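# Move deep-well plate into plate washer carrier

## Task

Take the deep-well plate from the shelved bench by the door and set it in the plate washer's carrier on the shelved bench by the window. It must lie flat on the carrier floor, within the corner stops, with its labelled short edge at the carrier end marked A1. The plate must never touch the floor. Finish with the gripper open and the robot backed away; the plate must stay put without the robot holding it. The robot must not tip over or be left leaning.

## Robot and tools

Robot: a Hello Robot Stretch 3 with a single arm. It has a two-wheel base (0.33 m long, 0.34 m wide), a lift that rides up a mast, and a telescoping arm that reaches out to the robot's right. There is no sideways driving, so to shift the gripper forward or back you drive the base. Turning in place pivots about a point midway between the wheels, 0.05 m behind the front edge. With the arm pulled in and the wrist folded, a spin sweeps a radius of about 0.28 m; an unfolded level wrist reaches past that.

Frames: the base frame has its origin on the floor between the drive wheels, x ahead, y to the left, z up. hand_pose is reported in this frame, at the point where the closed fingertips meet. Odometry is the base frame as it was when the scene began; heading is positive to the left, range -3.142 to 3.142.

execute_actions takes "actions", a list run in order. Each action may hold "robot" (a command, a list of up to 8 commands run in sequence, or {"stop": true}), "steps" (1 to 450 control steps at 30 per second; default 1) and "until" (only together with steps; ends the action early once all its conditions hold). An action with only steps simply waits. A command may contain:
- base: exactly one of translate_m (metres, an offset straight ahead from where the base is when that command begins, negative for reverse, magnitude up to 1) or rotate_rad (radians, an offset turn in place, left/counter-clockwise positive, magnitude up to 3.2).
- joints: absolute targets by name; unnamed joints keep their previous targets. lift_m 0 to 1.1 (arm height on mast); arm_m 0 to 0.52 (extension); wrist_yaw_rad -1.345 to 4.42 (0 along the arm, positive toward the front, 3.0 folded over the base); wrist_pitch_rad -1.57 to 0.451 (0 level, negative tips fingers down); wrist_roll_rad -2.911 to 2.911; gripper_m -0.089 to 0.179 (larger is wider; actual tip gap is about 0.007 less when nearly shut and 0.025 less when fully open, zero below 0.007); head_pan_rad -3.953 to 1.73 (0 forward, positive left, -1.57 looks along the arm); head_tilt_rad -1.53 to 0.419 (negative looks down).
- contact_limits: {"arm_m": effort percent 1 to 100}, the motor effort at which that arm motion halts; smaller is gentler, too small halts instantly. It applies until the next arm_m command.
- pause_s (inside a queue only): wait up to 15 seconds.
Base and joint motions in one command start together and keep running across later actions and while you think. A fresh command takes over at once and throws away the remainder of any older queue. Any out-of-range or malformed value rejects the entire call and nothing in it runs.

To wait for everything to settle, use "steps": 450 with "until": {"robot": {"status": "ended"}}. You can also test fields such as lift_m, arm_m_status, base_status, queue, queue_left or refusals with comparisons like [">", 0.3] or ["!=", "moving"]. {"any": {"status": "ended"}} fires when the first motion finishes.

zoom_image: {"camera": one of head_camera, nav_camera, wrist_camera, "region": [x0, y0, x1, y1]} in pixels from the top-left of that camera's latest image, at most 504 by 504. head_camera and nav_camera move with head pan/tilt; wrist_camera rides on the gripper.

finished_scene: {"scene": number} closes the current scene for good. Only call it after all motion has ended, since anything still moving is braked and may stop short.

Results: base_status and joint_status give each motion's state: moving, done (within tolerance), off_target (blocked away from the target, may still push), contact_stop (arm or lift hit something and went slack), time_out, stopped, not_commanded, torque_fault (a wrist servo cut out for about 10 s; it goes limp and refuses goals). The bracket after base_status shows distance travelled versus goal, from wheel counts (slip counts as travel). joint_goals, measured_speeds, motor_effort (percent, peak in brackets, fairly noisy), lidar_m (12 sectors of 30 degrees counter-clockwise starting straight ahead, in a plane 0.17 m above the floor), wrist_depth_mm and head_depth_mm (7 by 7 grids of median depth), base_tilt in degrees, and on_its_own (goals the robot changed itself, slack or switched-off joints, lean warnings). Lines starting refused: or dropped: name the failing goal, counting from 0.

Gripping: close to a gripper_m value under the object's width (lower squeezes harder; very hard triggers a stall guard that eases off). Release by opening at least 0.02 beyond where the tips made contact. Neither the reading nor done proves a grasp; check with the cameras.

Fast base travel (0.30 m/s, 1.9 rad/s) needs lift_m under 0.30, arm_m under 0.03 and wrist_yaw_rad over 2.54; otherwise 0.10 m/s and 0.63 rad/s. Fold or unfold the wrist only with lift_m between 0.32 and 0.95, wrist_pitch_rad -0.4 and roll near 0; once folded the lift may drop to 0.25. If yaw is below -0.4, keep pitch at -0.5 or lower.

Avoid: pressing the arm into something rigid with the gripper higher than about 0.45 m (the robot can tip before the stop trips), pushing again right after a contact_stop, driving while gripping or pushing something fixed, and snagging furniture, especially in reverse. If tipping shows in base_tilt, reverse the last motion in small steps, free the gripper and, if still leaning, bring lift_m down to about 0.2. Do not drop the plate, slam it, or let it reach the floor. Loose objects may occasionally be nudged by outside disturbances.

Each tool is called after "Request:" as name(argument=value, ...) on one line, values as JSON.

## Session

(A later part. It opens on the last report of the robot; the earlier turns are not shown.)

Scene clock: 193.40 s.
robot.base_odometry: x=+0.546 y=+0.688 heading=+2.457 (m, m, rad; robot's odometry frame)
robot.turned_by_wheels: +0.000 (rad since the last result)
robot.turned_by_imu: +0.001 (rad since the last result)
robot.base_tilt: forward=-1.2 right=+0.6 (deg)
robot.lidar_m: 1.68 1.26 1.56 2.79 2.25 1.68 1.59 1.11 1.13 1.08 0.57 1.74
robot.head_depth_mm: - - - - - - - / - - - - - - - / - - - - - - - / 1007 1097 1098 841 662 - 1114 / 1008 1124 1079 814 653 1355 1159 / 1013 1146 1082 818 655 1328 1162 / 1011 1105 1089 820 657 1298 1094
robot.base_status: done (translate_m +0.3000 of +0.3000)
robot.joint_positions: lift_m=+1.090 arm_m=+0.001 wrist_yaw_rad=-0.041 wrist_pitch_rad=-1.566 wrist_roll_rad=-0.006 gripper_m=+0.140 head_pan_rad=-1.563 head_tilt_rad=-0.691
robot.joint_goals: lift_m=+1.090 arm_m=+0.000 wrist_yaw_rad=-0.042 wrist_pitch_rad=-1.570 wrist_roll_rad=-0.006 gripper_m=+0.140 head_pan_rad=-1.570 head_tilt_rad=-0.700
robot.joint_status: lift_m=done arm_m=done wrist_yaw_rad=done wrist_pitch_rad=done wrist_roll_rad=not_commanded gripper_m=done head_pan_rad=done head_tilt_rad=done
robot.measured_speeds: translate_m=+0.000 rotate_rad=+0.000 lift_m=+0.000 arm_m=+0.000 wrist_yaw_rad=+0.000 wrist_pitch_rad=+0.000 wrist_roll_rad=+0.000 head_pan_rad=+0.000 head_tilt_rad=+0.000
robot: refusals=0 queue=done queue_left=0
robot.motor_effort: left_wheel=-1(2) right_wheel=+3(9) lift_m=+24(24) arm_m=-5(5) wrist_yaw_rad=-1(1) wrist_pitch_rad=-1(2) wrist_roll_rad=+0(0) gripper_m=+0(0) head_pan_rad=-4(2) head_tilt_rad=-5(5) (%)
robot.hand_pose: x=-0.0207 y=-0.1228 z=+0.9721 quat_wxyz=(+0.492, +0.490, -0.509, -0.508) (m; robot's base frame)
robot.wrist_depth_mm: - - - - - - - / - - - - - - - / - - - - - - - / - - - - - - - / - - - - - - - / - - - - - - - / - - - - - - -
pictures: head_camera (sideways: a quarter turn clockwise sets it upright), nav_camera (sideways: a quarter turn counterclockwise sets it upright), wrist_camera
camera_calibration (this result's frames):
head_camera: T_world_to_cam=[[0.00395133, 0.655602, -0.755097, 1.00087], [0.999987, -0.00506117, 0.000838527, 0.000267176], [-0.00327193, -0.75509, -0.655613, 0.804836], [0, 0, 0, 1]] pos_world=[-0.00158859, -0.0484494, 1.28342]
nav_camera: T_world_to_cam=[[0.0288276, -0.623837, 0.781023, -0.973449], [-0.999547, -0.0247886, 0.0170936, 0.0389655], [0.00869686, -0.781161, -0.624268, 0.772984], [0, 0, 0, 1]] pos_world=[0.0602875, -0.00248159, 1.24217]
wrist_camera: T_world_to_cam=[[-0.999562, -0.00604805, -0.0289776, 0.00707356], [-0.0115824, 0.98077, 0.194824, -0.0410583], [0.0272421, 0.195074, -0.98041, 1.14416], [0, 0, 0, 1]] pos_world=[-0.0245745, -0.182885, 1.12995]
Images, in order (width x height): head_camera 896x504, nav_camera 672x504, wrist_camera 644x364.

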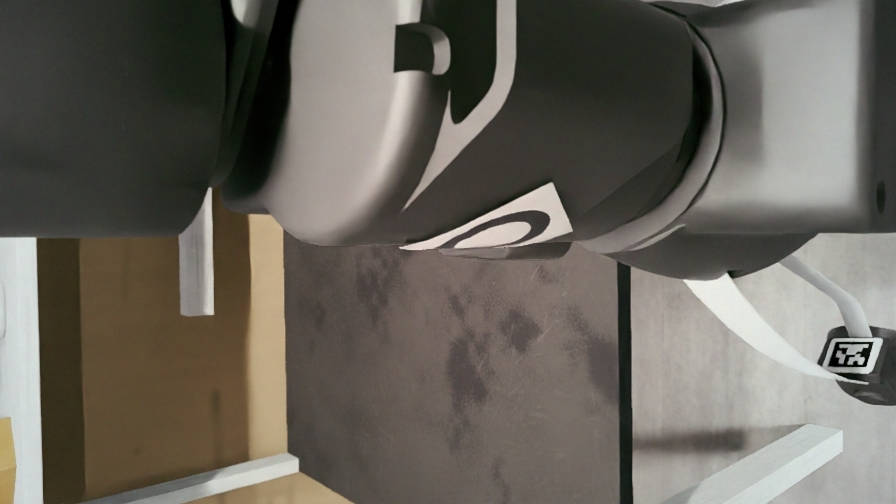

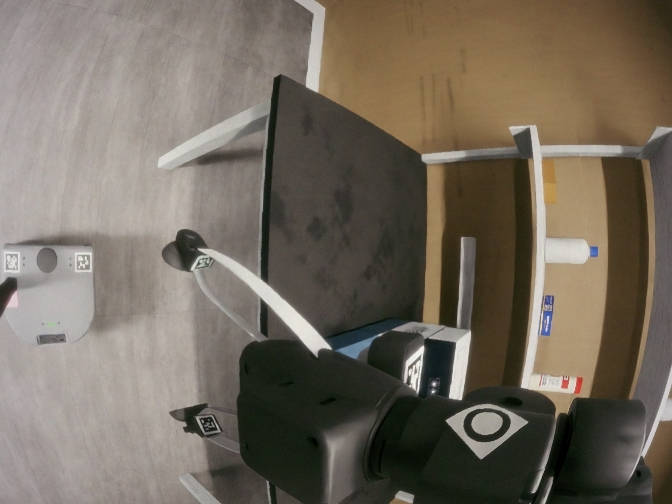

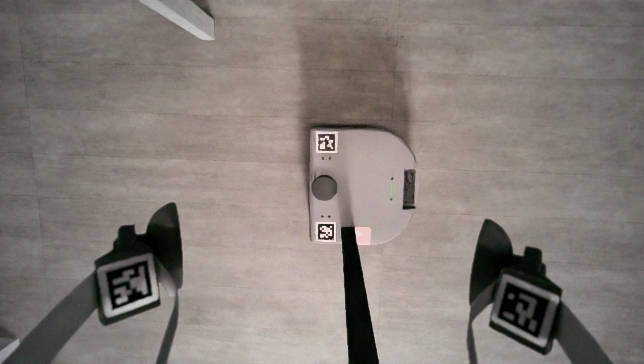

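A side view of the plate will confirm it is seated before finishing.

Request:
execute_actions(actions=[{"robot":{"joints":{"lift_m":0.75,"head_pan_rad":-2.1,"head_tilt_rad":-0.6}},"steps":450,"until":{"robot":{"status":"ended"}}}])

Request:
zoom_image(camera="head_camera", region=[360, 140, 580, 360])

Scene clock: 198.70 s.
robot.base_odometry: x=+0.546 y=+0.688 heading=+2.457 (m, m, rad; robot's odometry frame)
robot.turned_by_wheels: +0.000 (rad since the last result)
robot.turned_by_imu: -0.001 (rad since the last result)
robot.base_tilt: forward=-1.2 right=+0.6 (deg)
robot.lidar_m: 1.68 1.25 1.56 2.79 2.26 1.69 1.59 1.12 1.13 1.09 0.57 1.73
robot.head_depth_mm: 1215 1553 1265 898 1631 1374 1166 / 1218 1424 1274 803 1545 1383 1192 / 1164 1346 1144 740 722 1393 - / 1122 1240 802 708 664 1389 1262 / 1042 1173 762 748 644 1323 1207 / 869 1122 732 757 689 629 1174 / 940 1079 794 889 712 595 1180
robot.base_status: done (translate_m +0.3000 of +0.3000)
robot.joint_positions: lift_m=+0.750 arm_m=+0.001 wrist_yaw_rad=-0.041 wrist_pitch_rad=-1.566 wrist_roll_rad=-0.006 gripper_m=+0.140 head_pan_rad=-2.093 head_tilt_rad=-0.606
robot.joint_goals: lift_m=+0.750 arm_m=+0.000 wrist_yaw_rad=-0.042 wrist_pitch_rad=-1.570 wrist_roll_rad=-0.006 gripper_m=+0.140 head_pan_rad=-2.100 head_tilt_rad=-0.600
robot.joint_status: lift_m=done arm_m=done wrist_yaw_rad=done wrist_pitch_rad=done wrist_roll_rad=not_commanded gripper_m=done head_pan_rad=done head_tilt_rad=done
robot.measured_speeds: translate_m=+0.000 rotate_rad=+0.000 lift_m=+0.000 arm_m=+0.000 wrist_yaw_rad=+0.000 wrist_pitch_rad=+0.000 wrist_roll_rad=+0.000 head_pan_rad=+0.000 head_tilt_rad=+0.000
robot: refusals=0 queue=done queue_left=0
robot.motor_effort: left_wheel=-1(1) right_wheel=+3(3) lift_m=+15(23) arm_m=-5(4) wrist_yaw_rad=-1(1) wrist_pitch_rad=-1(2) wrist_roll_rad=+0(0) gripper_m=+0(0) head_pan_rad=-2(25) head_tilt_rad=+4(18) (%)
robot.hand_pose: x=-0.0207 y=-0.1228 z=+0.6326 quat_wxyz=(+0.492, +0.490, -0.509, -0.508) (m; robot's base frame)
robot.wrist_depth_mm: 762 772 784 768 752 764 744 / 791 800 799 779 773 777 757 / 837 824 804 812 784 790 786 / 835 856 826 821 - 811 807 / 874 879 846 820 - 825 824 / 895 - 868 886 861 - 823 / 914 933 912 898 874 897 861
pictures: head_camera (sideways: a quarter turn clockwise sets it upright), nav_camera (sideways: a quarter turn counterclockwise sets it upright), wrist_camera
camera_calibration (this result's frames):
head_camera: T_world_to_cam=[[0.301499, 0.506087, -0.808068, 1.06811], [0.860444, -0.509542, 0.00191803, -0.000287154], [-0.410774, -0.695875, -0.589086, 0.720779], [0, 0, 0, 1]] pos_world=[-0.0257086, -0.0391295, 1.28771]
nav_camera: T_world_to_cam=[[-0.25612, -0.493427, 0.831223, -1.03715], [-0.874333, 0.484975, 0.0184858, 0.0363873], [-0.412244, -0.722031, -0.555632, 0.68626], [0, 0, 0, 1]] pos_world=[0.0490847, -0.0339069, 1.24274]
wrist_camera: T_world_to_cam=[[-0.999562, -0.00604814, -0.0289776, -0.00276364], [-0.0115825, 0.98077, 0.194824, 0.0250741], [0.0272421, 0.195074, -0.98041, 0.811335], [0, 0, 0, 1]] pos_world=[-0.0245745, -0.182879, 0.790476]
Images, in order (width x height): head_camera 896x504, nav_camera 672x504, wrist_camera 644x364.

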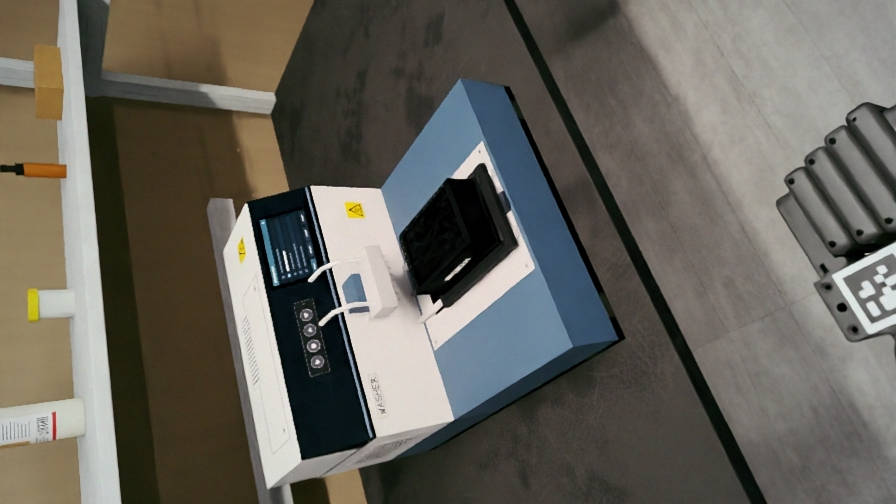

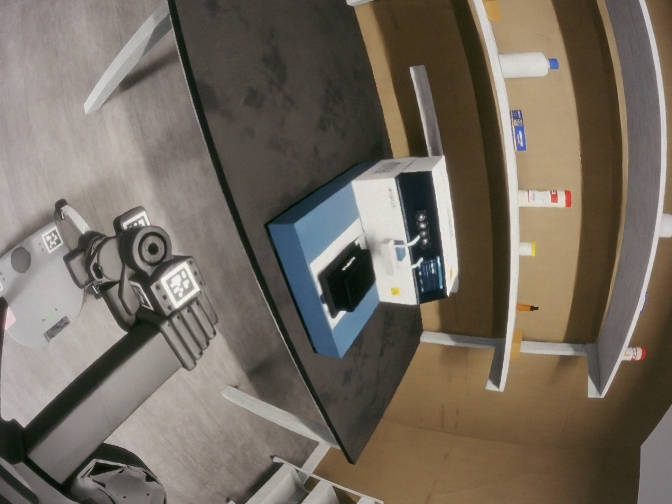

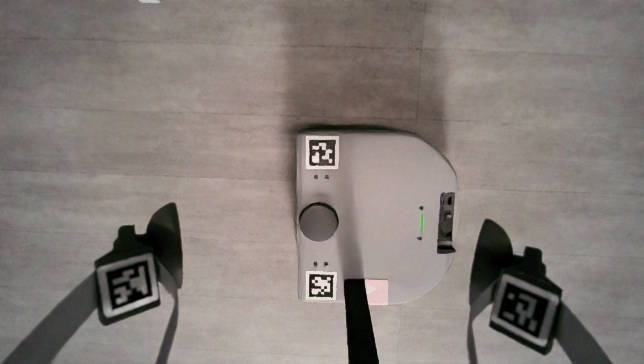

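Region (360, 140, 580, 360) of head_camera's 896x504 image, scaled by 2.291, with more detail than that image has.

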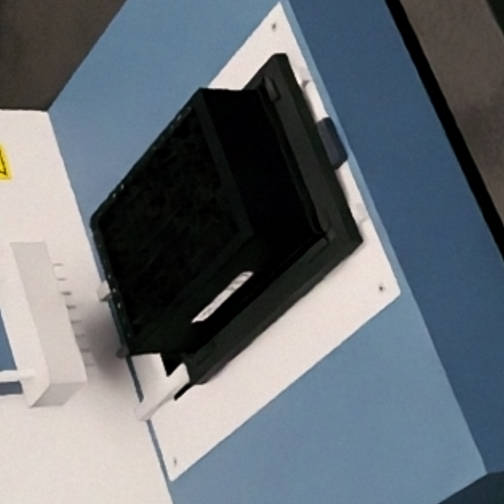

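Request:
finished_scene(scene=1)

The scene is finished: the task was done.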